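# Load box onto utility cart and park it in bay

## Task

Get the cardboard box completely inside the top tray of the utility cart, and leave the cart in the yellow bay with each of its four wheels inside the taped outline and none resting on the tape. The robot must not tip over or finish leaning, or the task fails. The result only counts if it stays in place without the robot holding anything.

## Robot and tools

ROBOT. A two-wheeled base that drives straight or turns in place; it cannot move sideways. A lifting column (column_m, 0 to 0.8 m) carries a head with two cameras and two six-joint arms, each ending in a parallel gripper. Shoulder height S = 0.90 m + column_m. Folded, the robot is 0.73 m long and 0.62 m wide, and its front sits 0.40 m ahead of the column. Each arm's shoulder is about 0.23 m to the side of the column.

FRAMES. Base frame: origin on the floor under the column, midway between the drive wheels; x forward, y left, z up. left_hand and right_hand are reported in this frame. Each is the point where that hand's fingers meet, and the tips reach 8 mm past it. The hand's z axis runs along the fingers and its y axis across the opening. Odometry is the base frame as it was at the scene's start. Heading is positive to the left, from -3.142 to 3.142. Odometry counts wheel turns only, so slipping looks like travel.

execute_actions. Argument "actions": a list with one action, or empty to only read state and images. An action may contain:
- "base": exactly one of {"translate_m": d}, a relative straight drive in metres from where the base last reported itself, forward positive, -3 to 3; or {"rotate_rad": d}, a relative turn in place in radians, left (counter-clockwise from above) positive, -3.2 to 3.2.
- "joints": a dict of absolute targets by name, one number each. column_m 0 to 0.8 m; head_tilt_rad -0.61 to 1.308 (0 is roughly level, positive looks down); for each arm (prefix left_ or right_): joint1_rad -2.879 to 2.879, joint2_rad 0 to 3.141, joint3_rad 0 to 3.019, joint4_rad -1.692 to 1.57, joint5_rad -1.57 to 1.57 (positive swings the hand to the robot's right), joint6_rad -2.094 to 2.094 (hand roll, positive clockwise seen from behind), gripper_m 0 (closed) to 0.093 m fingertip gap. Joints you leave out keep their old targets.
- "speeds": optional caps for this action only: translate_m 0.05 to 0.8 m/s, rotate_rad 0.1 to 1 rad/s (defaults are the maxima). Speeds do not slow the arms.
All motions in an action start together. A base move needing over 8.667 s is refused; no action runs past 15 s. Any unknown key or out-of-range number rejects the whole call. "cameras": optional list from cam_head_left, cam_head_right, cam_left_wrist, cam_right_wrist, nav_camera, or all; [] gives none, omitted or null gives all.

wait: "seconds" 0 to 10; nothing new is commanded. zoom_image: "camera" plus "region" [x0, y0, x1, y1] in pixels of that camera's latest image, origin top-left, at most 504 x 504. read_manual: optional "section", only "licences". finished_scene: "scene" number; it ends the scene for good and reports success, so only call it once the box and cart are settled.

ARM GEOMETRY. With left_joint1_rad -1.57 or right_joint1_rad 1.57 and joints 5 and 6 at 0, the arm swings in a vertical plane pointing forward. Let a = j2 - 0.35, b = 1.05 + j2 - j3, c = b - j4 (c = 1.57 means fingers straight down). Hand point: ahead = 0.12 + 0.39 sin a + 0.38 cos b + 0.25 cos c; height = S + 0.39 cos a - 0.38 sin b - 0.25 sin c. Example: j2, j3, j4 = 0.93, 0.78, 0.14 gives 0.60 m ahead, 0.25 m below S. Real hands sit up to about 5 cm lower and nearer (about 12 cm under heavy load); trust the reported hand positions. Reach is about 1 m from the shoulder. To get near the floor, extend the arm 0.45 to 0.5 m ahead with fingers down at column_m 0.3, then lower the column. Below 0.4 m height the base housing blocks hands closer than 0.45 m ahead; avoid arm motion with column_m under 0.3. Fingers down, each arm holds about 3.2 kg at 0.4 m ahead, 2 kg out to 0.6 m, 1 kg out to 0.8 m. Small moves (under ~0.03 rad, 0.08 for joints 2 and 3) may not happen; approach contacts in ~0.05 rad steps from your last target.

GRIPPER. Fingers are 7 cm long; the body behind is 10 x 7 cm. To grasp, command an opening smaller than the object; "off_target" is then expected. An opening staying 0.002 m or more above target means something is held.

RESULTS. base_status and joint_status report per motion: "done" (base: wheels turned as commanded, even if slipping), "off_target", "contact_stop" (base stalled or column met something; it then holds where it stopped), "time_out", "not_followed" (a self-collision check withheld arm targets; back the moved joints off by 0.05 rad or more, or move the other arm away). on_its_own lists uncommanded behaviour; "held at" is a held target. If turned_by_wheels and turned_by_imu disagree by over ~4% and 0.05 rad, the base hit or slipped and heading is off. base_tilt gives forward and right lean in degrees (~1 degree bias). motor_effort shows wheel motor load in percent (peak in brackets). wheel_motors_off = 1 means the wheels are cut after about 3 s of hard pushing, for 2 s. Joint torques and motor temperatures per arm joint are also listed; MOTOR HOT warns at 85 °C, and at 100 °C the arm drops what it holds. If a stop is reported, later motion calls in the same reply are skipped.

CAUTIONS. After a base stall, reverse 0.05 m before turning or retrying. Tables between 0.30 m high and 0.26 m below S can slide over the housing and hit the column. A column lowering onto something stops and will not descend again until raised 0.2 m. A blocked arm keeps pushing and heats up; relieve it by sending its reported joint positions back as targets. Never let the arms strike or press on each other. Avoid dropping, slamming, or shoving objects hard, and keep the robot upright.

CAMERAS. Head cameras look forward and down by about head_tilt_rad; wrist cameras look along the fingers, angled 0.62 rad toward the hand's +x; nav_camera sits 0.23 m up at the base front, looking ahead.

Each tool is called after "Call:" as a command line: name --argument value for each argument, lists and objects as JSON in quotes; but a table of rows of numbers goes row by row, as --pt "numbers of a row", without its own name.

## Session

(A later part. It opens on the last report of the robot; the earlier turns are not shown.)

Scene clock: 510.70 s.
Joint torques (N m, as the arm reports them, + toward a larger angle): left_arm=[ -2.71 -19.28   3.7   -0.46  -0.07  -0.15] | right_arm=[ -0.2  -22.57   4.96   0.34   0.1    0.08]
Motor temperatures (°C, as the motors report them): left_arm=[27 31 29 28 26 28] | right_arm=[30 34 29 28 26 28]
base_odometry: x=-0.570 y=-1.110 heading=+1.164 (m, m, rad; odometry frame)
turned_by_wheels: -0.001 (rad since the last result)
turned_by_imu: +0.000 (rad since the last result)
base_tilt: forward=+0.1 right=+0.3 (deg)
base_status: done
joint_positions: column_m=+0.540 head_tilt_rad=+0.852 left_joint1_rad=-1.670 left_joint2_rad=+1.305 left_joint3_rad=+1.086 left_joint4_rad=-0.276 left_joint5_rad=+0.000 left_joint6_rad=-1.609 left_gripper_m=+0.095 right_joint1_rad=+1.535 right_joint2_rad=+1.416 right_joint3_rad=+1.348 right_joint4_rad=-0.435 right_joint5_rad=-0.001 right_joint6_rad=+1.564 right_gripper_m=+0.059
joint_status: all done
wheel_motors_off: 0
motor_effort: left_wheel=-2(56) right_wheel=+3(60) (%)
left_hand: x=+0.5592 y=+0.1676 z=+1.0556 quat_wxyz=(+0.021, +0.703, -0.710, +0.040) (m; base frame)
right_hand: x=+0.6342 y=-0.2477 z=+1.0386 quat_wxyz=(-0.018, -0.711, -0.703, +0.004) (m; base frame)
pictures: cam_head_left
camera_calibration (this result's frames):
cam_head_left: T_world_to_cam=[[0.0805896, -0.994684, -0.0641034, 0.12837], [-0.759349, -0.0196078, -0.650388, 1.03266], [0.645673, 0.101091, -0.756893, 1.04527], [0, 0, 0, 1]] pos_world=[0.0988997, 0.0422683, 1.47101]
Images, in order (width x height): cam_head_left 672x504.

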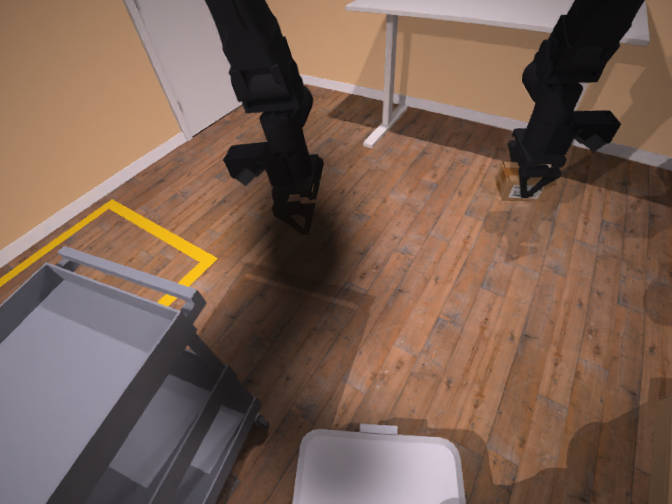

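Call:
execute_actions --actions '[{"base": {"rotate_rad": 1.32}, "joints": {"column_m": 0.51, "head_tilt_rad": 0.9, "right_joint1_rad": 1.67, "right_joint2_rad": 1.56, "right_joint3_rad": 1.775, "right_joint4_rad": -0.73, "right_joint6_rad": 1.62}}]'

Scene clock: 522.30 s.
Joint torques (N m, as the arm reports them, + toward a larger angle): left_arm=[ -2.62 -19.03   3.65  -0.51  -0.09  -0.15] | right_arm=[  2.21 -25.74   8.15   0.     0.     0.08]
Motor temperatures (°C, as the motors report them): left_arm=[27 32 29 28 26 28] | right_arm=[30 34 30 28 26 28]
base_odometry: x=-0.570 y=-1.110 heading=+2.484 (m, m, rad; odometry frame)
turned_by_wheels: +1.320 (rad since the last result)
turned_by_imu: +1.299 (rad since the last result)
base_tilt: forward=+0.0 right=+0.4 (deg)
base_status: done
joint_positions: column_m=+0.510 head_tilt_rad=+0.901 left_joint1_rad=-1.670 left_joint2_rad=+1.305 left_joint3_rad=+1.086 left_joint4_rad=-0.276 left_joint5_rad=+0.000 left_joint6_rad=-1.609 left_gripper_m=+0.095 right_joint1_rad=+1.667 right_joint2_rad=+1.556 right_joint3_rad=+1.754 right_joint4_rad=-0.726 right_joint5_rad=+0.000 right_joint6_rad=+1.614 right_gripper_m=+0.059
joint_status: all done
wheel_motors_off: 0
motor_effort: left_wheel=+0(39) right_wheel=+0(47) (%)
left_hand: x=+0.5592 y=+0.1674 z=+1.0258 quat_wxyz=(+0.021, +0.703, -0.710, +0.041) (m; base frame)
right_hand: x=+0.7336 y=-0.1610 z=+1.0184 quat_wxyz=(+0.031, -0.705, -0.708, -0.027) (m; base frame)
pictures: cam_head_left, cam_head_right, cam_left_wrist, cam_right_wrist, nav_camera
camera_calibration (this result's frames):
cam_head_left: T_world_to_cam=[[0.0773568, -0.994684, -0.0679695, 0.132401], [-0.79026, -0.0196078, -0.612458, 0.958033], [0.607869, 0.101091, -0.787576, 1.07046], [0, 0, 0, 1]] pos_world=[0.0961558, 0.0422683, 1.43882]
cam_head_right: T_world_to_cam=[[0.0783303, -0.99454, -0.0689571, 0.0530353], [-0.782316, -0.0184465, -0.622608, 0.966769], [0.617937, 0.102715, -0.779489, 1.05117], [0, 0, 0, 1]] pos_world=[0.10261, -0.0373919, 1.42495]
cam_left_wrist: T_world_to_cam=[[0.999426, -0.0227533, 0.0250968, -0.576781], [-0.0336116, -0.758372, 0.650955, -0.520798], [0.00422133, -0.651425, -0.758701, 1.00877], [0, 0, 0, 1]] pos_world=[0.554686, 0.249059, 1.11885]
cam_right_wrist: T_world_to_cam=[[-0.999888, -0.00137429, 0.014926, 0.714265], [0.00850631, 0.76788, 0.640537, -0.532228], [-0.0123416, 0.640592, -0.767782, 1.01578], [0, 0, 0, 1]] pos_world=[0.731249, -0.241033, 1.11015]
Images, in order (width x height): cam_head_left 672x504, cam_head_right 672x504, cam_left_wrist 504x504, cam_right_wrist 504x504, nav_camera 672x504.

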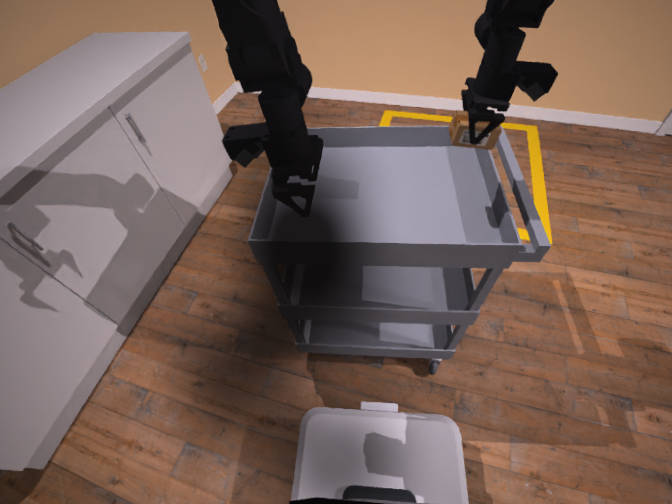

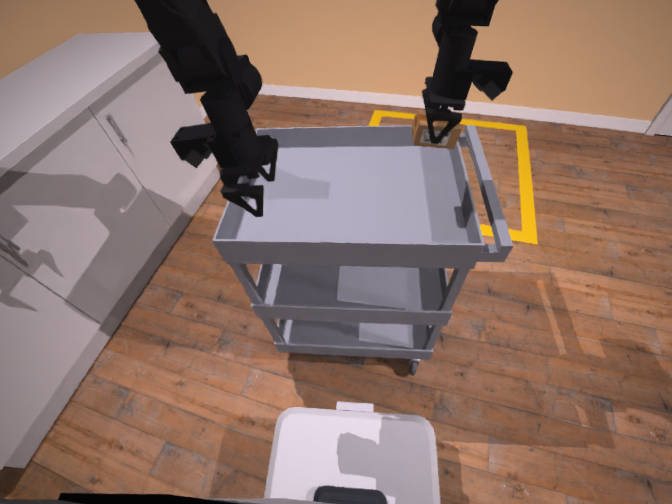

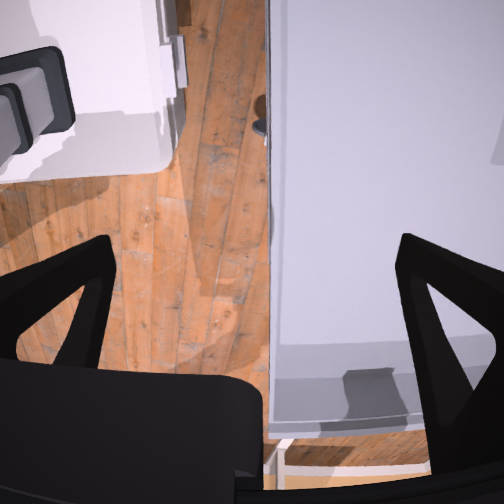

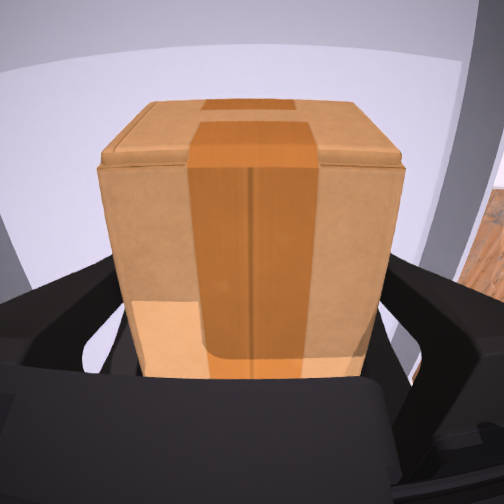

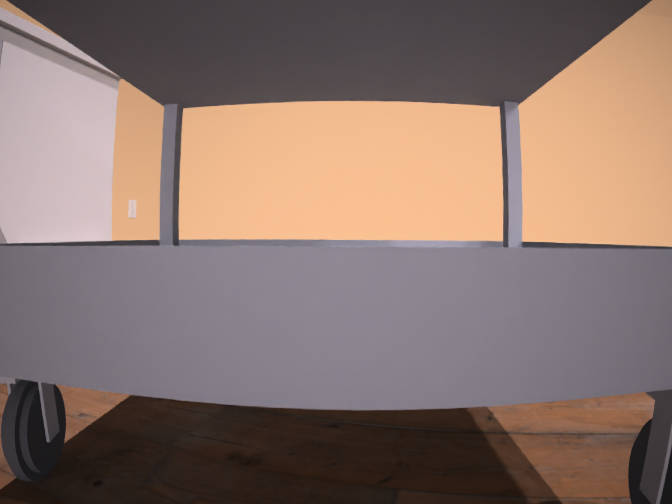

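Call:
zoom_image --camera "cam_head_right" --region '[200, 100, 530, 290]'

Call:
zoom_image --camera "cam_left_wrist" --region '[200, 0, 360, 460]'

Region (200, 100, 530, 290) of cam_head_right's 672x504 image, scaled by 1.527, with more detail than that image has; it fills the top 290 rows of this view, and the rest is white.

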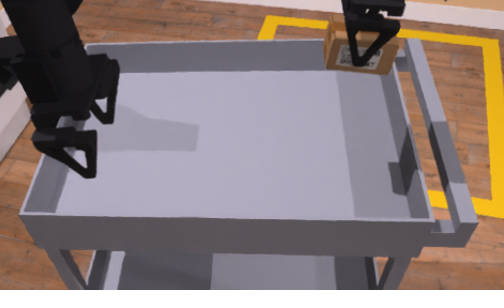

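Region (200, 0, 360, 460) of cam_left_wrist's 504x504 image, scaled by 1.096, with more detail than that image has; it fills the left 175 columns of this view, and the rest is white.

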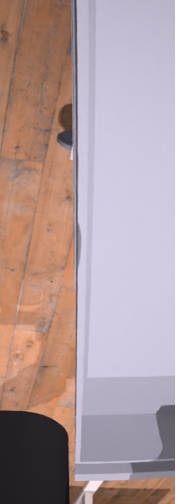

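Call:
zoom_image --camera "cam_right_wrist" --region '[384, 100, 504, 320]'

Call:
zoom_image --camera "cam_right_wrist" --region '[0, 100, 120, 320]'

Region (384, 100, 504, 320) of cam_right_wrist's 504x504 image, scaled by 2.291, with more detail than that image has; it fills the left 275 columns of this view, and the rest is white.

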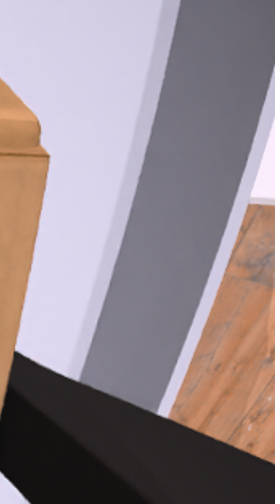

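Region (0, 100, 120, 320) of cam_right_wrist's 504x504 image, scaled by 2.291, with more detail than that image has; it fills the left 275 columns of this view, and the rest is white.

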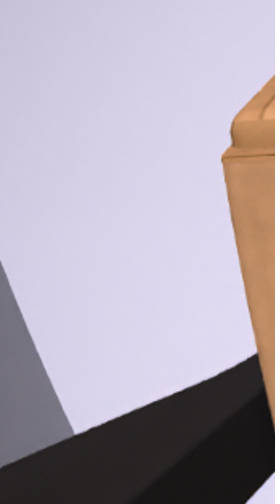

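Call:
execute_actions --actions '[{"joints": {"column_m": 0.35}}]' --cameras '["cam_head_right", "cam_left_wrist", "cam_right_wrist"]'

Scene clock: 614.10 s.
Joint torques (N m, as the arm reports them, + toward a larger angle): left_arm=[ -2.69 -19.     3.67  -0.52  -0.09  -0.15] | right_arm=[  2.51 -25.61   8.2    0.03  -0.02   0.08]
Motor temperatures (°C, as the motors report them): left_arm=[27 34 30 28 26 28] | right_arm=[30 36 32 28 26 28]
base_odometry: x=-0.570 y=-1.110 heading=+2.484 (m, m, rad; odometry frame)
turned_by_wheels: +0.000 (rad since the last result)
turned_by_imu: +0.001 (rad since the last result)
base_tilt: forward=+0.1 right=+0.3 (deg)
base_status: not commanded
joint_positions: column_m=+0.350 head_tilt_rad=+0.901 left_joint1_rad=-1.670 left_joint2_rad=+1.305 left_joint3_rad=+1.086 left_joint4_rad=-0.276 left_joint5_rad=+0.000 left_joint6_rad=-1.609 left_gripper_m=+0.095 right_joint1_rad=+1.667 right_joint2_rad=+1.557 right_joint3_rad=+1.754 right_joint4_rad=-0.726 right_joint5_rad=+0.000 right_joint6_rad=+1.614 right_gripper_m=+0.059
joint_status: all done
wheel_motors_off: 0
motor_effort: left_wheel=-3(4) right_wheel=+3(3) (%)
left_hand: x=+0.5592 y=+0.1674 z=+0.8658 quat_wxyz=(+0.021, +0.703, -0.710, +0.041) (m; base frame)
right_hand: x=+0.7331 y=-0.1610 z=+0.8577 quat_wxyz=(+0.032, -0.705, -0.708, -0.027) (m; base frame)
pictures: cam_head_right, cam_left_wrist, cam_right_wrist
camera_calibration (this result's frames):
cam_head_right: T_world_to_cam=[[0.0783278, -0.99454, -0.0689599, 0.042006], [-0.782338, -0.0184465, -0.622581, 0.867117], [0.617909, 0.102715, -0.779511, 0.926481], [0, 0, 0, 1]] pos_world=[0.102608, -0.0373919, 1.26495]
cam_left_wrist: T_world_to_cam=[[0.999426, -0.0227533, 0.0250968, -0.572765], [-0.0336116, -0.758372, 0.650955, -0.416646], [0.00422133, -0.651425, -0.758701, 0.887384], [0, 0, 0, 1]] pos_world=[0.554686, 0.249059, 0.958852]
cam_right_wrist: T_world_to_cam=[[-0.99987, -0.00146873, 0.016065, 0.715204], [0.00916275, 0.767916, 0.640485, -0.429751], [-0.0132773, 0.640549, -0.767803, 0.89307], [0, 0, 0, 1]] pos_world=[0.730906, -0.240992, 0.949461]
Images, in order (width x height): cam_head_right 672x504, cam_left_wrist 504x504, cam_right_wrist 504x504.

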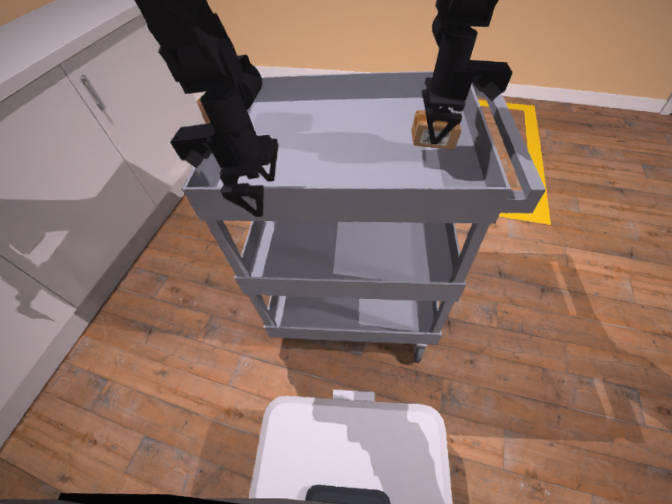

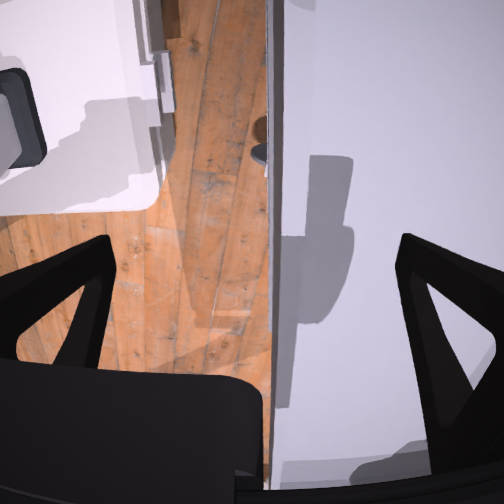

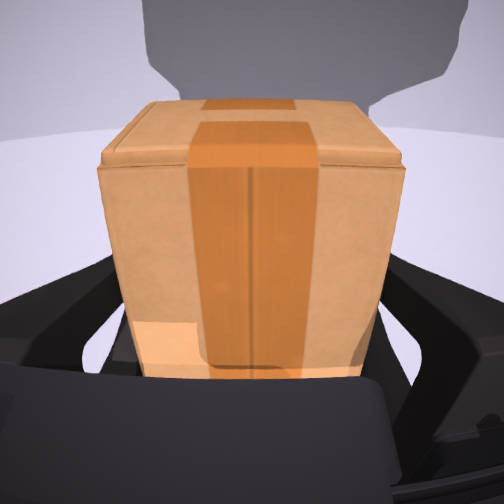

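Call:
zoom_image --camera "cam_head_right" --region '[380, 60, 540, 230]'

Call:
zoom_image --camera "cam_head_right" --region '[160, 100, 320, 240]'

Region (380, 60, 540, 230) of cam_head_right's 672x504 image, scaled by 2.965, with more detail than that image has; it fills the left 474 columns of this view, and the rest is white.

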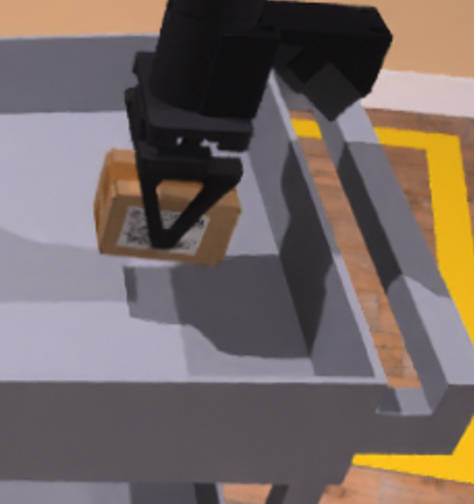

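Region (160, 100, 320, 240) of cam_head_right's 672x504 image, scaled by 3.150, with more detail than that image has; it fills the top 441 rows of this view, and the rest is white.

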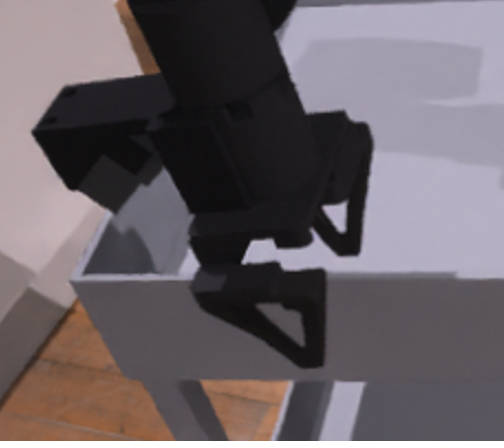

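Call:
execute_actions --actions '[{"joints": {"column_m": 0.31, "left_joint2_rad": 1.24, "left_joint4_rad": -0.315, "right_joint5_rad": 0.09}}]' --cameras '["cam_head_right", "cam_left_wrist", "cam_right_wrist"]'

Call:
zoom_image --camera "cam_head_right" --region '[380, 60, 540, 230]'

Call:
zoom_image --camera "cam_head_right" --region '[160, 90, 320, 230]'

Scene clock: 664.13 s.
Joint torques (N m, as the arm reports them, + toward a larger angle): left_arm=[ -2.53 -21.69   4.35  -0.43  -0.08  -0.15] | right_arm=[  3.25 -25.6    8.14   0.     0.12   0.07]
Motor temperatures (°C, as the motors report them): left_arm=[27 34 30 28 26 28] | right_arm=[30 36 32 28 26 28]
base_odometry: x=-0.570 y=-1.110 heading=+2.484 (m, m, rad; odometry frame)
turned_by_wheels: +0.000 (rad since the last result)
turned_by_imu: +0.001 (rad since the last result)
base_tilt: forward=+0.0 right=+0.2 (deg)
base_status: not commanded
joint_positions: column_m=+0.310 head_tilt_rad=+0.901 left_joint1_rad=-1.670 left_joint2_rad=+1.254 left_joint3_rad=+1.084 left_joint4_rad=-0.312 left_joint5_rad=+0.000 left_joint6_rad=-1.609 left_gripper_m=+0.095 right_joint1_rad=+1.667 right_joint2_rad=+1.558 right_joint3_rad=+1.754 right_joint4_rad=-0.726 right_joint5_rad=+0.089 right_joint6_rad=+1.614 right_gripper_m=+0.059
joint_status: all done
wheel_motors_off: 0
motor_effort: left_wheel=-5(4) right_wheel=+6(5) (%)
left_hand: x=+0.5681 y=+0.1688 z=+0.8473 quat_wxyz=(+0.017, +0.703, -0.710, +0.045) (m; base frame)
right_hand: x=+0.7334 y=-0.1761 z=+0.8164 quat_wxyz=(+0.000, -0.705, -0.709, +0.004) (m; base frame)
pictures: cam_head_right, cam_left_wrist, cam_right_wrist
camera_calibration (this result's frames):
cam_head_right: T_world_to_cam=[[0.0783271, -0.99454, -0.0689607, 0.0392493], [-0.782345, -0.0184465, -0.622572, 0.842208], [0.617901, 0.102715, -0.779518, 0.895315], [0, 0, 0, 1]] pos_world=[0.102607, -0.0373919, 1.22496]
cam_left_wrist: T_world_to_cam=[[0.999071, -0.0216888, 0.0372485, -0.591421], [-0.0407257, -0.758017, 0.650962, -0.399292], [0.0141165, -0.651874, -0.758196, 0.868299], [0, 0, 0, 1]] pos_world=[0.562352, 0.250524, 0.940295]
cam_right_wrist: T_world_to_cam=[[-0.999915, -0.000634143, 0.0129954, 0.718811], [0.00688922, 0.821497, 0.570171, -0.323178], [-0.0110372, 0.570212, -0.821423, 0.900826], [0, 0, 0, 1]] pos_world=[0.73092, -0.247716, 0.914885]
Images, in order (width x height): cam_head_right 672x504, cam_left_wrist 504x504, cam_right_wrist 504x504.

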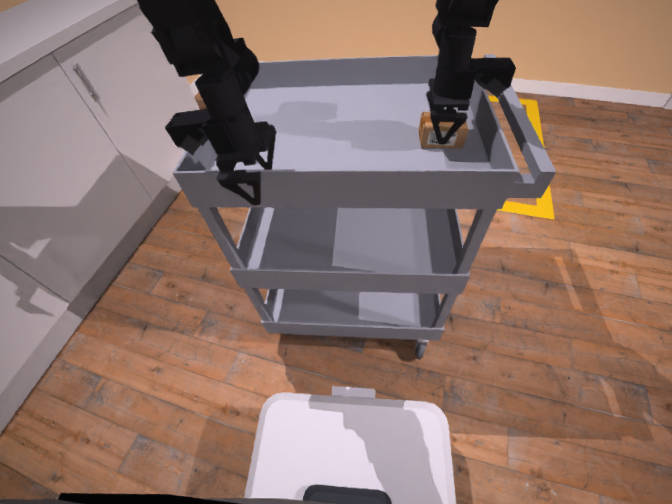

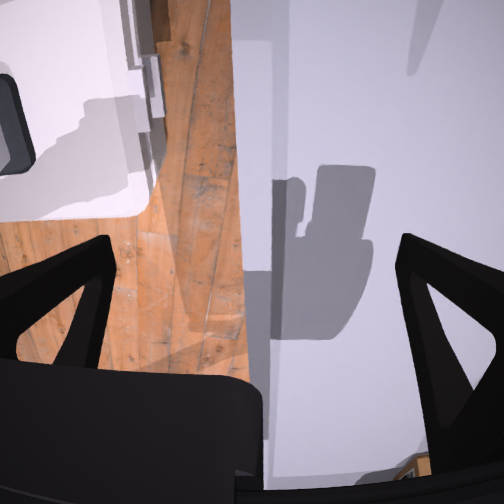

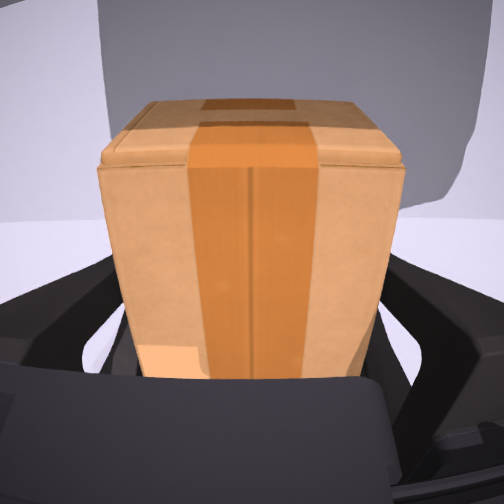

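Region (380, 60, 540, 230) of cam_head_right's 672x504 image, scaled by 2.965, with more detail than that image has; it fills the left 474 columns of this view, and the rest is white.

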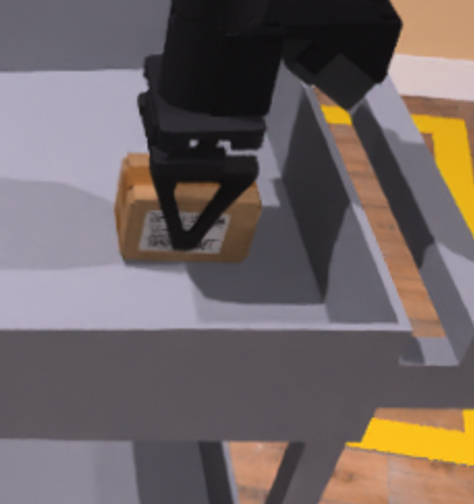

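Region (160, 90, 320, 230) of cam_head_right's 672x504 image, scaled by 3.150, with more detail than that image has; it fills the top 441 rows of this view, and the rest is white.

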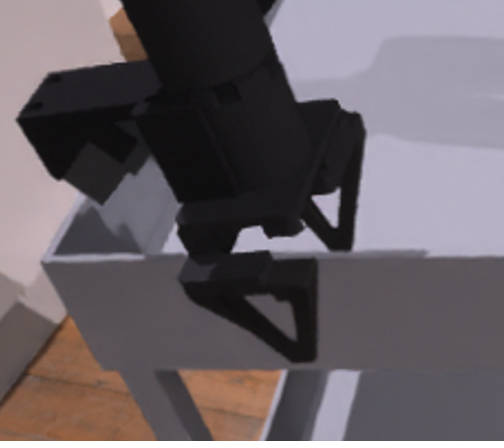

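Call:
execute_actions --actions '[{"joints": {"right_gripper_m": 0.093, "left_gripper_m": 0.0}}]' --cameras '["cam_head_right", "cam_left_wrist", "cam_right_wrist"]'

Scene clock: 678.37 s.
Joint torques (N m, as the arm reports them, + toward a larger angle): left_arm=[ -2.51 -21.75   4.33  -0.5   -0.07  -0.01] | right_arm=[  2.39 -24.75   7.99  -0.05   0.11   0.07]
Motor temperatures (°C, as the motors report them): left_arm=[27 35 30 28 26 28] | right_arm=[30 37 32 28 26 28]
base_odometry: x=-0.570 y=-1.110 heading=+2.484 (m, m, rad; odometry frame)
turned_by_wheels: +0.000 (rad since the last result)
turned_by_imu: +0.001 (rad since the last result)
base_tilt: forward=+0.1 right=+0.2 (deg)
base_status: not commanded
joint_positions: column_m=+0.310 head_tilt_rad=+0.901 left_joint1_rad=-1.670 left_joint2_rad=+1.254 left_joint3_rad=+1.084 left_joint4_rad=-0.311 left_joint5_rad=+0.000 left_joint6_rad=-1.622 left_gripper_m=+0.005 right_joint1_rad=+1.667 right_joint2_rad=+1.558 right_joint3_rad=+1.754 right_joint4_rad=-0.726 right_joint5_rad=+0.089 right_joint6_rad=+1.614 right_gripper_m=+0.093
joint_status: left_gripper_m off_target (ended at +0.005, target +0.000); the others done
wheel_motors_off: 0
motor_effort: left_wheel=-5(6) right_wheel=+7(4) (%)
left_hand: x=+0.5686 y=+0.1688 z=+0.8474 quat_wxyz=(+0.017, +0.707, -0.705, +0.045) (m; base frame)
right_hand: x=+0.7334 y=-0.1761 z=+0.8164 quat_wxyz=(+0.000, -0.705, -0.709, +0.004) (m; base frame)
pictures: cam_head_right, cam_left_wrist, cam_right_wrist
camera_calibration (this result's frames):
cam_head_right: T_world_to_cam=[[0.0783263, -0.99454, -0.0689617, 0.0392505], [-0.782352, -0.0184465, -0.622563, 0.842196], [0.617892, 0.102715, -0.779525, 0.895325], [0, 0, 0, 1]] pos_world=[0.102606, -0.0373919, 1.22496]
cam_left_wrist: T_world_to_cam=[[0.99925, -0.00901695, 0.0376678, -0.59453], [-0.0313955, -0.758099, 0.651383, -0.404978], [0.0226824, -0.652077, -0.757813, 0.863169], [0, 0, 0, 1]] pos_world=[0.561791, 0.250479, 0.940312]
cam_right_wrist: T_world_to_cam=[[-0.999915, -0.000634143, 0.0129954, 0.718811], [0.00688922, 0.821497, 0.570171, -0.323178], [-0.0110372, 0.570212, -0.821423, 0.900826], [0, 0, 0, 1]] pos_world=[0.73092, -0.247716, 0.914885]
Images, in order (width x height): cam_head_right 672x504, cam_left_wrist 504x504, cam_right_wrist 504x504.

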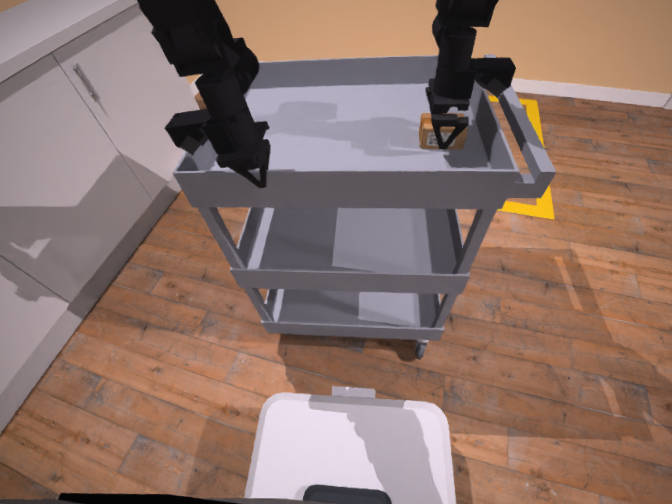

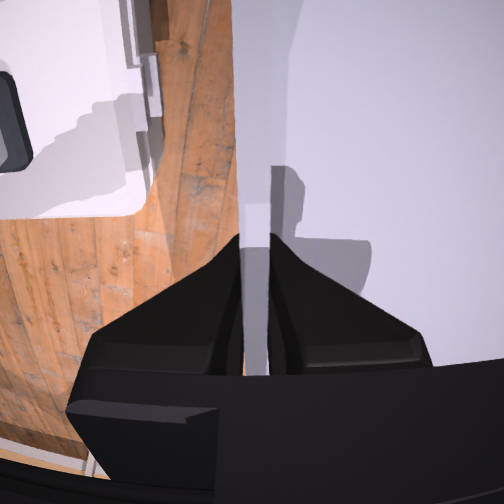

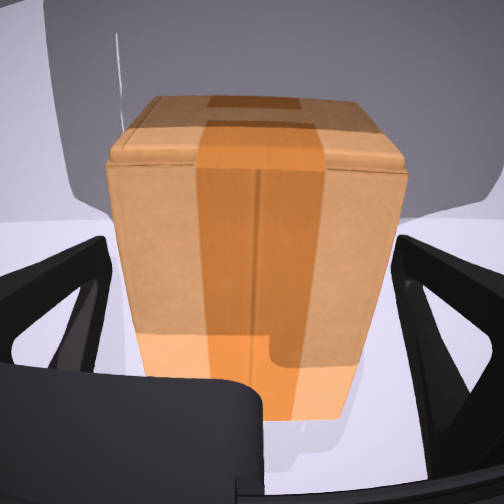

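Call:
execute_actions --actions '[{"joints": {"right_joint2_rad": 1.42, "right_joint4_rad": -0.83}}]' --cameras '["cam_right_wrist"]'

Scene clock: 707.17 s.
Joint torques (N m, as the arm reports them, + toward a larger angle): left_arm=[ -2.59 -21.83   4.3   -0.49  -0.08  -0.01] | right_arm=[  2.26 -25.24   8.97   0.11   0.11   0.07]
Motor temperatures (°C, as the motors report them): left_arm=[27 36 30 28 26 28] | right_arm=[30 37 33 28 26 28]
base_odometry: x=-0.570 y=-1.110 heading=+2.484 (m, m, rad; odometry frame)
turned_by_wheels: +0.000 (rad since the last result)
turned_by_imu: +0.001 (rad since the last result)
base_tilt: forward=+0.1 right=+0.2 (deg)
base_status: not commanded
joint_positions: column_m=+0.310 head_tilt_rad=+0.901 left_joint1_rad=-1.670 left_joint2_rad=+1.254 left_joint3_rad=+1.084 left_joint4_rad=-0.311 left_joint5_rad=+0.000 left_joint6_rad=-1.622 left_gripper_m=+0.005 right_joint1_rad=+1.667 right_joint2_rad=+1.412 right_joint3_rad=+1.757 right_joint4_rad=-0.828 right_joint5_rad=+0.089 right_joint6_rad=+1.614 right_gripper_m=+0.093
joint_status: all done
wheel_motors_off: 0
motor_effort: left_wheel=-5(5) right_wheel=+5(7) (%)
left_hand: x=+0.5686 y=+0.1688 z=+0.8474 quat_wxyz=(+0.017, +0.708, -0.705, +0.045) (m; base frame)
right_hand: x=+0.7616 y=-0.1824 z=+0.9078 quat_wxyz=(-0.016, -0.706, -0.708, -0.014) (m; base frame)
pictures: cam_right_wrist
camera_calibration (this result's frames):
cam_right_wrist: T_world_to_cam=[[-0.999414, 0.00332822, -0.0340783, 0.78889], [-0.0167662, 0.820218, 0.571806, -0.354029], [0.0298548, 0.572042, -0.819681, 0.947414], [0, 0, 0, 1]] pos_world=[0.754207, -0.254205, 1.0059]
Images, in order (width x height): cam_right_wrist 504x504.

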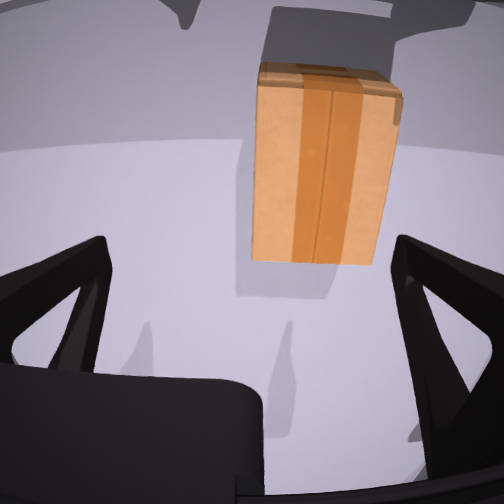

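Call:
execute_actions --actions '[{"joints": {"right_joint2_rad": 1.095, "right_joint3_rad": 1.045, "right_joint4_rad": -0.46}}]' --cameras '["cam_right_wrist", "cam_head_right"]'

Scene clock: 721.57 s.
Joint torques (N m, as the arm reports them, + toward a larger angle): left_arm=[ -2.63 -21.74   4.28  -0.44  -0.07  -0.02] | right_arm=[  1.9  -18.02   5.47   0.26   0.1    0.06]
Motor temperatures (°C, as the motors report them): left_arm=[27 36 30 28 26 28] | right_arm=[30 37 33 28 26 28]
base_odometry: x=-0.570 y=-1.110 heading=+2.484 (m, m, rad; odometry frame)
turned_by_wheels: +0.000 (rad since the last result)
turned_by_imu: +0.001 (rad since the last result)
base_tilt: forward=+0.1 right=+0.3 (deg)
base_status: not commanded
joint_positions: column_m=+0.310 head_tilt_rad=+0.901 left_joint1_rad=-1.670 left_joint2_rad=+1.254 left_joint3_rad=+1.084 left_joint4_rad=-0.311 left_joint5_rad=+0.000 left_joint6_rad=-1.622 left_gripper_m=+0.005 right_joint1_rad=+1.667 right_joint2_rad=+1.103 right_joint3_rad=+1.028 right_joint4_rad=-0.463 right_joint5_rad=+0.089 right_joint6_rad=+1.614 right_gripper_m=+0.093
joint_status: all done
wheel_motors_off: 0
motor_effort: left_wheel=-5(6) right_wheel=+5(6) (%)
left_hand: x=+0.5686 y=+0.1688 z=+0.8474 quat_wxyz=(+0.017, +0.708, -0.705, +0.045) (m; base frame)
right_hand: x=+0.5494 y=-0.1923 z=+0.9032 quat_wxyz=(+0.002, -0.705, -0.709, +0.007) (m; base frame)
pictures: cam_head_right, cam_right_wrist
camera_calibration (this result's frames):
cam_head_right: T_world_to_cam=[[0.0783263, -0.99454, -0.0689617, 0.0392505], [-0.782352, -0.0184465, -0.622563, 0.842196], [0.617892, 0.102715, -0.779525, 0.895325], [0, 0, 0, 1]] pos_world=[0.102606, -0.0373919, 1.22496]
cam_right_wrist: T_world_to_cam=[[-0.999764, -0.000972681, 0.021707, 0.525657], [0.0115638, 0.82196, 0.569428, -0.359899], [-0.0183961, 0.569545, -0.821754, 0.983572], [0, 0, 0, 1]] pos_world=[0.547788, -0.263854, 1.00178]
Images, in order (width x height): cam_head_right 672x504, cam_right_wrist 504x504.

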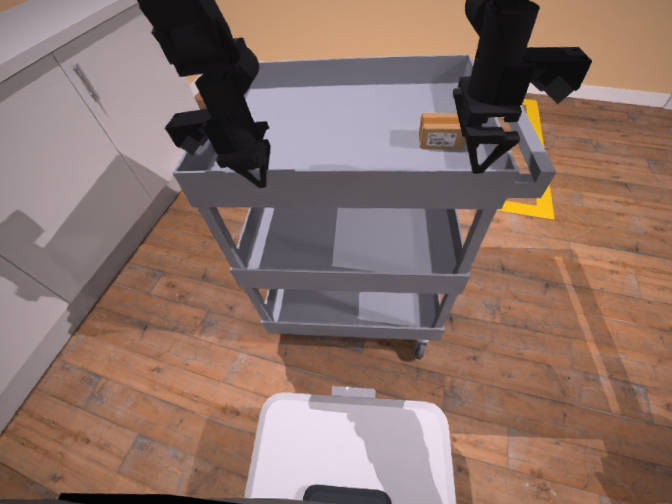

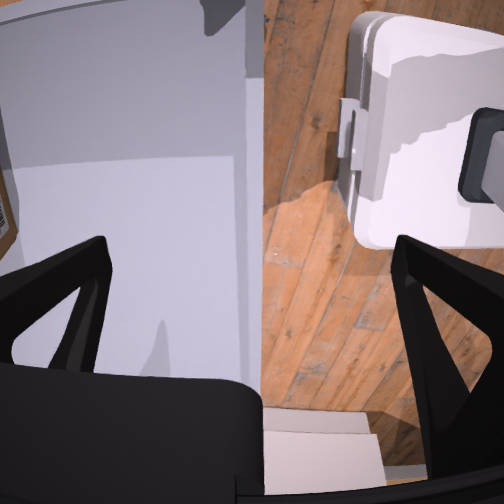

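Call:
execute_actions --actions '[{"joints": {"right_joint2_rad": 1.30, "right_joint3_rad": 1.088, "right_joint4_rad": -0.30, "right_gripper_m": 0.06}}]' --cameras '["cam_right_wrist", "cam_head_right"]'

Scene clock: 732.97 s.
Joint torques (N m, as the arm reports them, + toward a larger angle): left_arm=[ -2.56 -21.8    4.42  -0.4    0.08  -0.06] | right_arm=[  2.06 -16.35   1.6   -0.29   0.07   0.05]
Motor temperatures (°C, as the motors report them): left_arm=[27 36 30 28 26 28] | right_arm=[30 36 32 28 26 28]
base_odometry: x=-0.570 y=-1.110 heading=+2.484 (m, m, rad; odometry frame)
turned_by_wheels: +0.000 (rad since the last result)
turned_by_imu: +0.001 (rad since the last result)
base_tilt: forward=+0.0 right=+0.3 (deg)
base_status: not commanded
joint_positions: column_m=+0.310 head_tilt_rad=+0.901 left_joint1_rad=-1.670 left_joint2_rad=+1.254 left_joint3_rad=+1.083 left_joint4_rad=-0.314 left_joint5_rad=-0.003 left_joint6_rad=-1.618 left_gripper_m=+0.005 right_joint1_rad=+1.667 right_joint2_rad=+1.270 right_joint3_rad=+1.110 right_joint4_rad=-0.282 right_joint5_rad=+0.090 right_joint6_rad=+1.614 right_gripper_m=+0.060
joint_status: all done
wheel_motors_off: 0
motor_effort: left_wheel=-4(5) right_wheel=+3(3) (%)
left_hand: x=+0.5672 y=+0.1694 z=+0.8472 quat_wxyz=(+0.017, +0.706, -0.706, +0.043) (m; base frame)
right_hand: x=+0.5859 y=-0.1856 z=+0.8436 quat_wxyz=(-0.030, -0.707, -0.706, -0.029) (m; base frame)
pictures: cam_head_right, cam_right_wrist
camera_calibration (this result's frames):
cam_head_right: T_world_to_cam=[[0.078326, -0.99454, -0.068962, 0.0392509], [-0.782354, -0.0184465, -0.62256, 0.842193], [0.617889, 0.102715, -0.779527, 0.895328], [0, 0, 0, 1]] pos_world=[0.102606, -0.0373919, 1.22496]
cam_right_wrist: T_world_to_cam=[[-0.997208, 0.00756493, -0.0742931, 0.644482], [-0.0363779, 0.819625, 0.571745, -0.306164], [0.0652177, 0.572851, -0.817061, 0.879109], [0, 0, 0, 1]] pos_world=[0.574211, -0.257534, 0.941214]
Images, in order (width x height): cam_head_right 672x504, cam_right_wrist 504x504.

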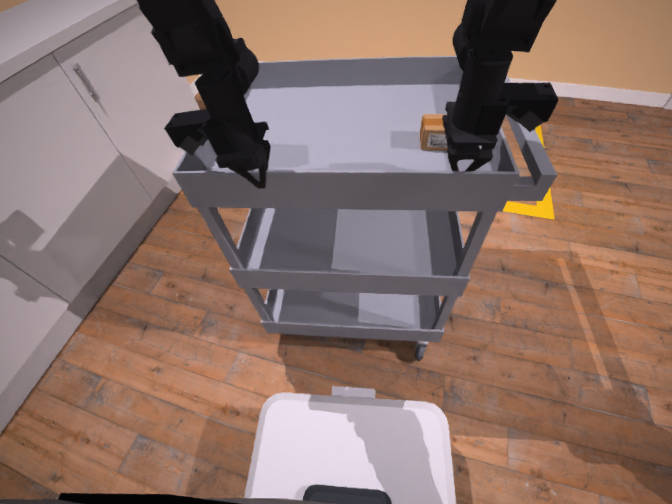

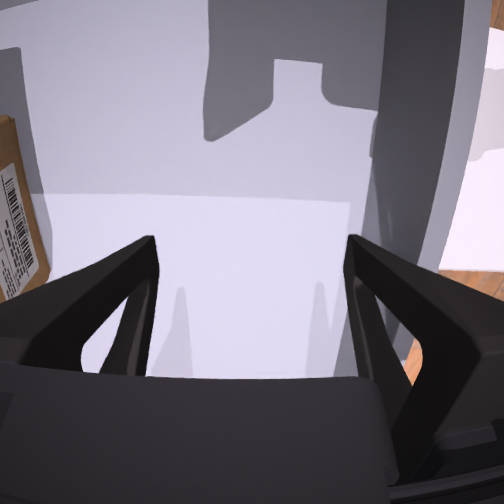

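Call:
execute_actions --actions '[{"joints": {"right_joint2_rad": 1.13, "right_joint3_rad": 1.06, "right_joint4_rad": -0.45, "right_gripper_m": 0.04}}]' --cameras '["cam_right_wrist"]'

Scene clock: 777.20 s.
Joint torques (N m, as the arm reports them, + toward a larger angle): left_arm=[ -2.73 -21.77   4.38  -0.32   0.06  -0.09] | right_arm=[  1.87 -17.46   3.85  -0.03   0.08   0.02]
Motor temperatures (°C, as the motors report them): left_arm=[27 37 30 28 26 28] | right_arm=[30 34 30 28 26 28]
base_odometry: x=-0.570 y=-1.110 heading=+2.484 (m, m, rad; odometry frame)
turned_by_wheels: +0.000 (rad since the last result)
turned_by_imu: +0.001 (rad since the last result)
base_tilt: forward=+0.0 right=+0.3 (deg)
base_status: not commanded
joint_positions: column_m=+0.310 head_tilt_rad=+0.901 left_joint1_rad=-1.670 left_joint2_rad=+1.254 left_joint3_rad=+1.083 left_joint4_rad=-0.315 left_joint5_rad=-0.003 left_joint6_rad=-1.615 left_gripper_m=+0.005 right_joint1_rad=+1.667 right_joint2_rad=+1.120 right_joint3_rad=+1.067 right_joint4_rad=-0.444 right_joint5_rad=+0.090 right_joint6_rad=+1.618 right_gripper_m=+0.040
joint_status: all done
wheel_motors_off: 0
motor_effort: left_wheel=-5(5) right_wheel=+2(3) (%)
left_hand: x=+0.5666 y=+0.1694 z=+0.8471 quat_wxyz=(+0.017, +0.705, -0.708, +0.042) (m; base frame)
right_hand: x=+0.5720 y=-0.1912 z=+0.9028 quat_wxyz=(-0.012, -0.708, -0.706, -0.009) (m; base frame)
pictures: cam_right_wrist
camera_calibration (this result's frames):
cam_right_wrist: T_world_to_cam=[[-0.999768, 0.00675097, -0.0204739, 0.587836], [-0.00614822, 0.820976, 0.57093, -0.352186], [0.0206629, 0.570923, -0.820744, 0.96001], [0, 0, 0, 1]] pos_world=[0.565698, -0.262924, 1.00103]
Images, in order (width x height): cam_right_wrist 504x504.

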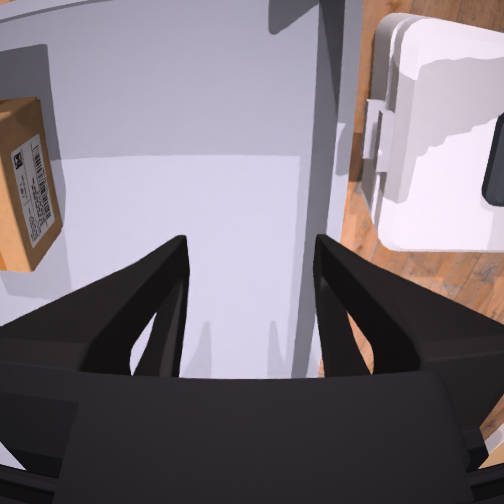

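Call:
execute_actions --actions '[]'

Scene clock: 806.70 s.
Joint torques (N m, as the arm reports them, + toward a larger angle): left_arm=[ -2.59 -21.73   4.38  -0.32   0.08  -0.08] | right_arm=[  1.9  -17.44   3.79  -0.03   0.08   0.01]
Motor temperatures (°C, as the motors report them): left_arm=[27 37 30 28 26 28] | right_arm=[30 34 30 28 26 28]
base_odometry: x=-0.570 y=-1.110 heading=+2.484 (m, m, rad; odometry frame)
turned_by_wheels: +0.000 (rad since the last result)
turned_by_imu: +0.000 (rad since the last result)
base_tilt: forward=+0.1 right=+0.2 (deg)
base_status: not commanded
joint_positions: column_m=+0.310 head_tilt_rad=+0.901 left_joint1_rad=-1.670 left_joint2_rad=+1.254 left_joint3_rad=+1.083 left_joint4_rad=-0.315 left_joint5_rad=-0.003 left_joint6_rad=-1.615 left_gripper_m=+0.005 right_joint1_rad=+1.667 right_joint2_rad=+1.120 right_joint3_rad=+1.067 right_joint4_rad=-0.444 right_joint5_rad=+0.090 right_joint6_rad=+1.618 right_gripper_m=+0.040
joint_status: all done
wheel_motors_off: 0
motor_effort: left_wheel=-4(5) right_wheel=+6(3) (%)
left_hand: x=+0.5666 y=+0.1694 z=+0.8471 quat_wxyz=(+0.017, +0.705, -0.708, +0.042) (m; base frame)
right_hand: x=+0.5720 y=-0.1912 z=+0.9028 quat_wxyz=(-0.012, -0.708, -0.706, -0.009) (m; base frame)
pictures: cam_head_left, cam_head_right, cam_left_wrist, cam_right_wrist, nav_camera
camera_calibration (this result's frames):
cam_head_left: T_world_to_cam=[[0.0773527, -0.994684, -0.0679742, 0.118814], [-0.790298, -0.0196078, -0.612409, 0.835486], [0.607821, 0.101091, -0.787613, 0.912999], [0, 0, 0, 1]] pos_world=[0.0961523, 0.0422683, 1.23883]
cam_head_right: T_world_to_cam=[[0.078326, -0.99454, -0.068962, 0.0392509], [-0.782354, -0.0184465, -0.62256, 0.842193], [0.617889, 0.102715, -0.779527, 0.895328], [0, 0, 0, 1]] pos_world=[0.102606, -0.0373919, 1.22496]
cam_left_wrist: T_world_to_cam=[[0.99934, -0.0159545, 0.0326448, -0.587213], [-0.0333262, -0.760449, 0.648542, -0.400436], [0.0144776, -0.649202, -0.760479, 0.86983], [0, 0, 0, 1]] pos_world=[0.560887, 0.250815, 0.940356]
cam_right_wrist: T_world_to_cam=[[-0.999768, 0.00675097, -0.0204739, 0.587836], [-0.00614822, 0.820976, 0.57093, -0.352186], [0.0206629, 0.570923, -0.820744, 0.96001], [0, 0, 0, 1]] pos_world=[0.565698, -0.262924, 1.00103]
Images, in order (width x height): cam_head_left 672x504, cam_head_right 672x504, cam_left_wrist 504x504, cam_right_wrist 504x504, nav_camera 672x504.

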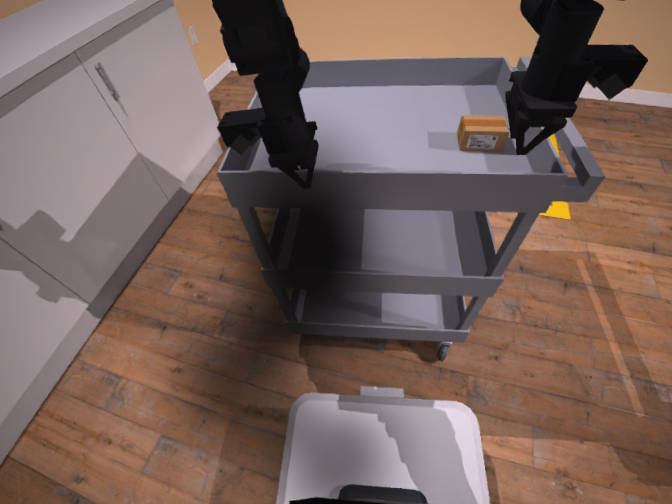

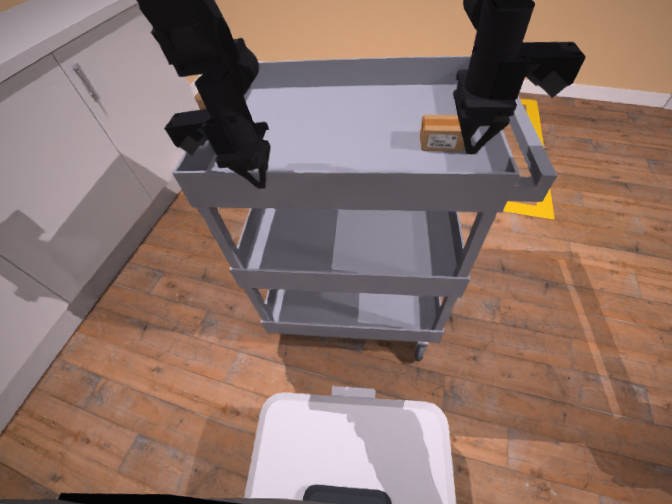

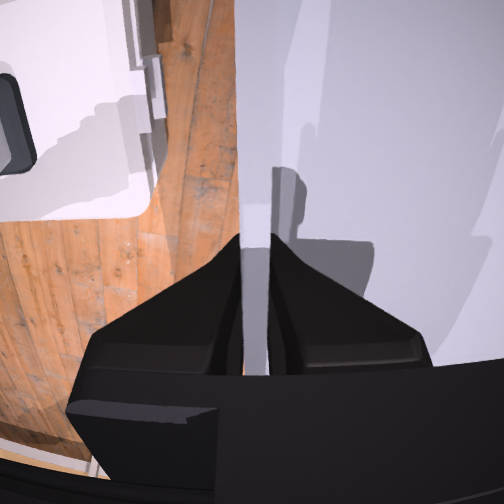

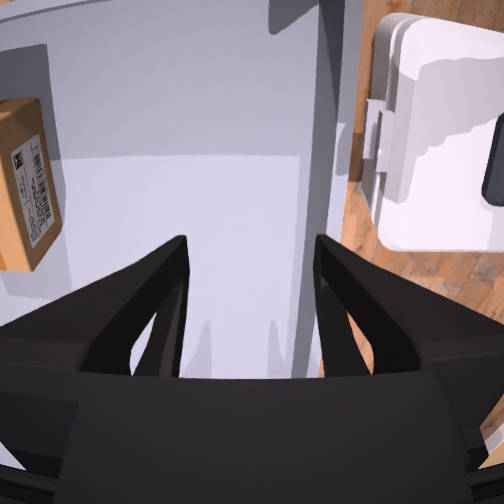

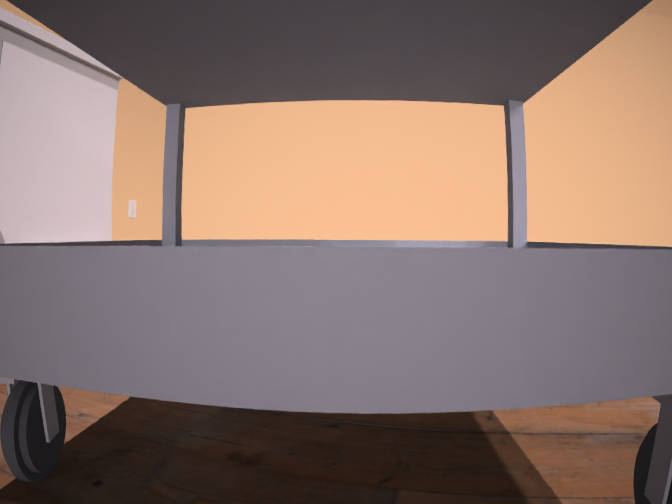

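Call:
zoom_image --camera "cam_head_left" --region '[400, 60, 640, 240]'

Region (400, 60, 640, 240) of cam_head_left's 672x504 image, scaled by 2.100, with more detail than that image has; it fills the top 378 rows of this view, and the rest is white.

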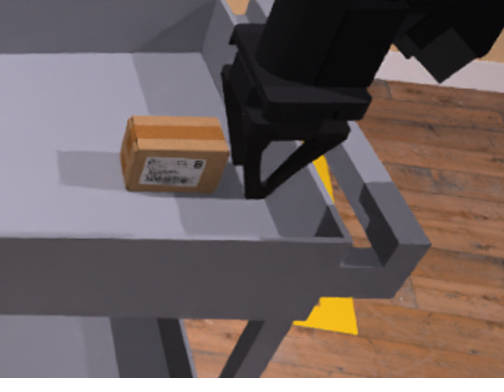

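Call:
execute_actions --actions '[{"joints": {"right_joint2_rad": 1.28, "right_joint3_rad": 1.07, "right_joint4_rad": -0.33, "right_gripper_m": 0.093}}]' --cameras '["cam_right_wrist", "cam_head_right"]'

Scene clock: 828.50 s.
Joint torques (N m, as the arm reports them, + toward a larger angle): left_arm=[ -2.73 -21.43   4.43  -0.33   0.07  -0.08] | right_arm=[  2.13 -19.64   3.31   0.28   0.08   0.02]
Motor temperatures (°C, as the motors report them): left_arm=[27 37 30 28 26 28] | right_arm=[30 34 30 28 26 28]
base_odometry: x=-0.570 y=-1.110 heading=+2.484 (m, m, rad; odometry frame)
turned_by_wheels: +0.000 (rad since the last result)
turned_by_imu: +0.001 (rad since the last result)
base_tilt: forward=+0.0 right=+0.4 (deg)
base_status: not commanded
joint_positions: column_m=+0.310 head_tilt_rad=+0.901 left_joint1_rad=-1.670 left_joint2_rad=+1.254 left_joint3_rad=+1.083 left_joint4_rad=-0.315 left_joint5_rad=-0.003 left_joint6_rad=-1.615 left_gripper_m=+0.005 right_joint1_rad=+1.667 right_joint2_rad=+1.289 right_joint3_rad=+1.063 right_joint4_rad=-0.335 right_joint5_rad=+0.090 right_joint6_rad=+1.618 right_gripper_m=+0.093
joint_status: all done
wheel_motors_off: 0
motor_effort: left_wheel=-5(5) right_wheel=+5(4) (%)
left_hand: x=+0.5666 y=+0.1694 z=+0.8471 quat_wxyz=(+0.018, +0.705, -0.708, +0.042) (m; base frame)
right_hand: x=+0.5379 y=-0.1867 z=+0.8293 quat_wxyz=(+0.009, -0.706, -0.708, +0.015) (m; base frame)
pictures: cam_head_right, cam_right_wrist
camera_calibration (this result's frames):
cam_head_right: T_world_to_cam=[[0.078326, -0.99454, -0.0689619, 0.0392509], [-0.782354, -0.0184465, -0.62256, 0.842193], [0.617889, 0.102715, -0.779527, 0.895328], [0, 0, 0, 1]] pos_world=[0.102606, -0.0373919, 1.22496]
cam_right_wrist: T_world_to_cam=[[-0.999078, 0.00148171, 0.0429095, 0.498288], [0.0256065, 0.822772, 0.567794, -0.328282], [-0.0344635, 0.56837, -0.822051, 0.928096], [0, 0, 0, 1]] pos_world=[0.53822, -0.258138, 0.927958]
Images, in order (width x height): cam_head_right 672x504, cam_right_wrist 504x504.

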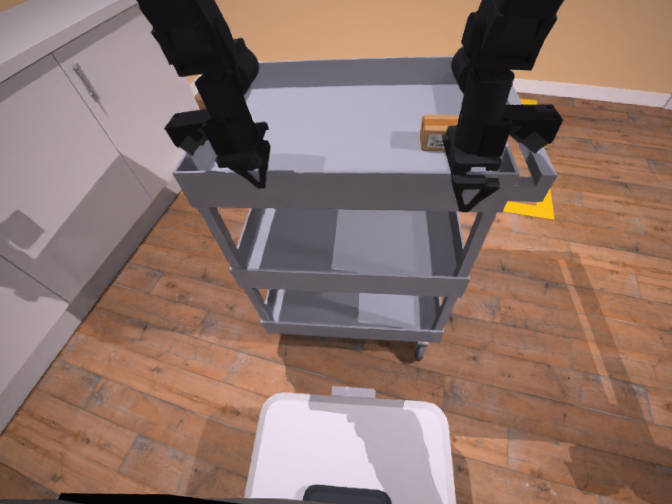

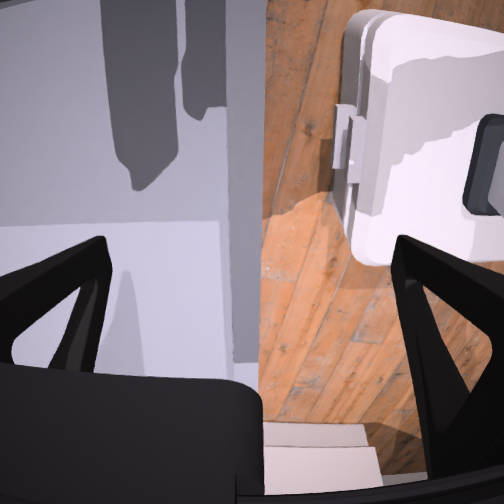

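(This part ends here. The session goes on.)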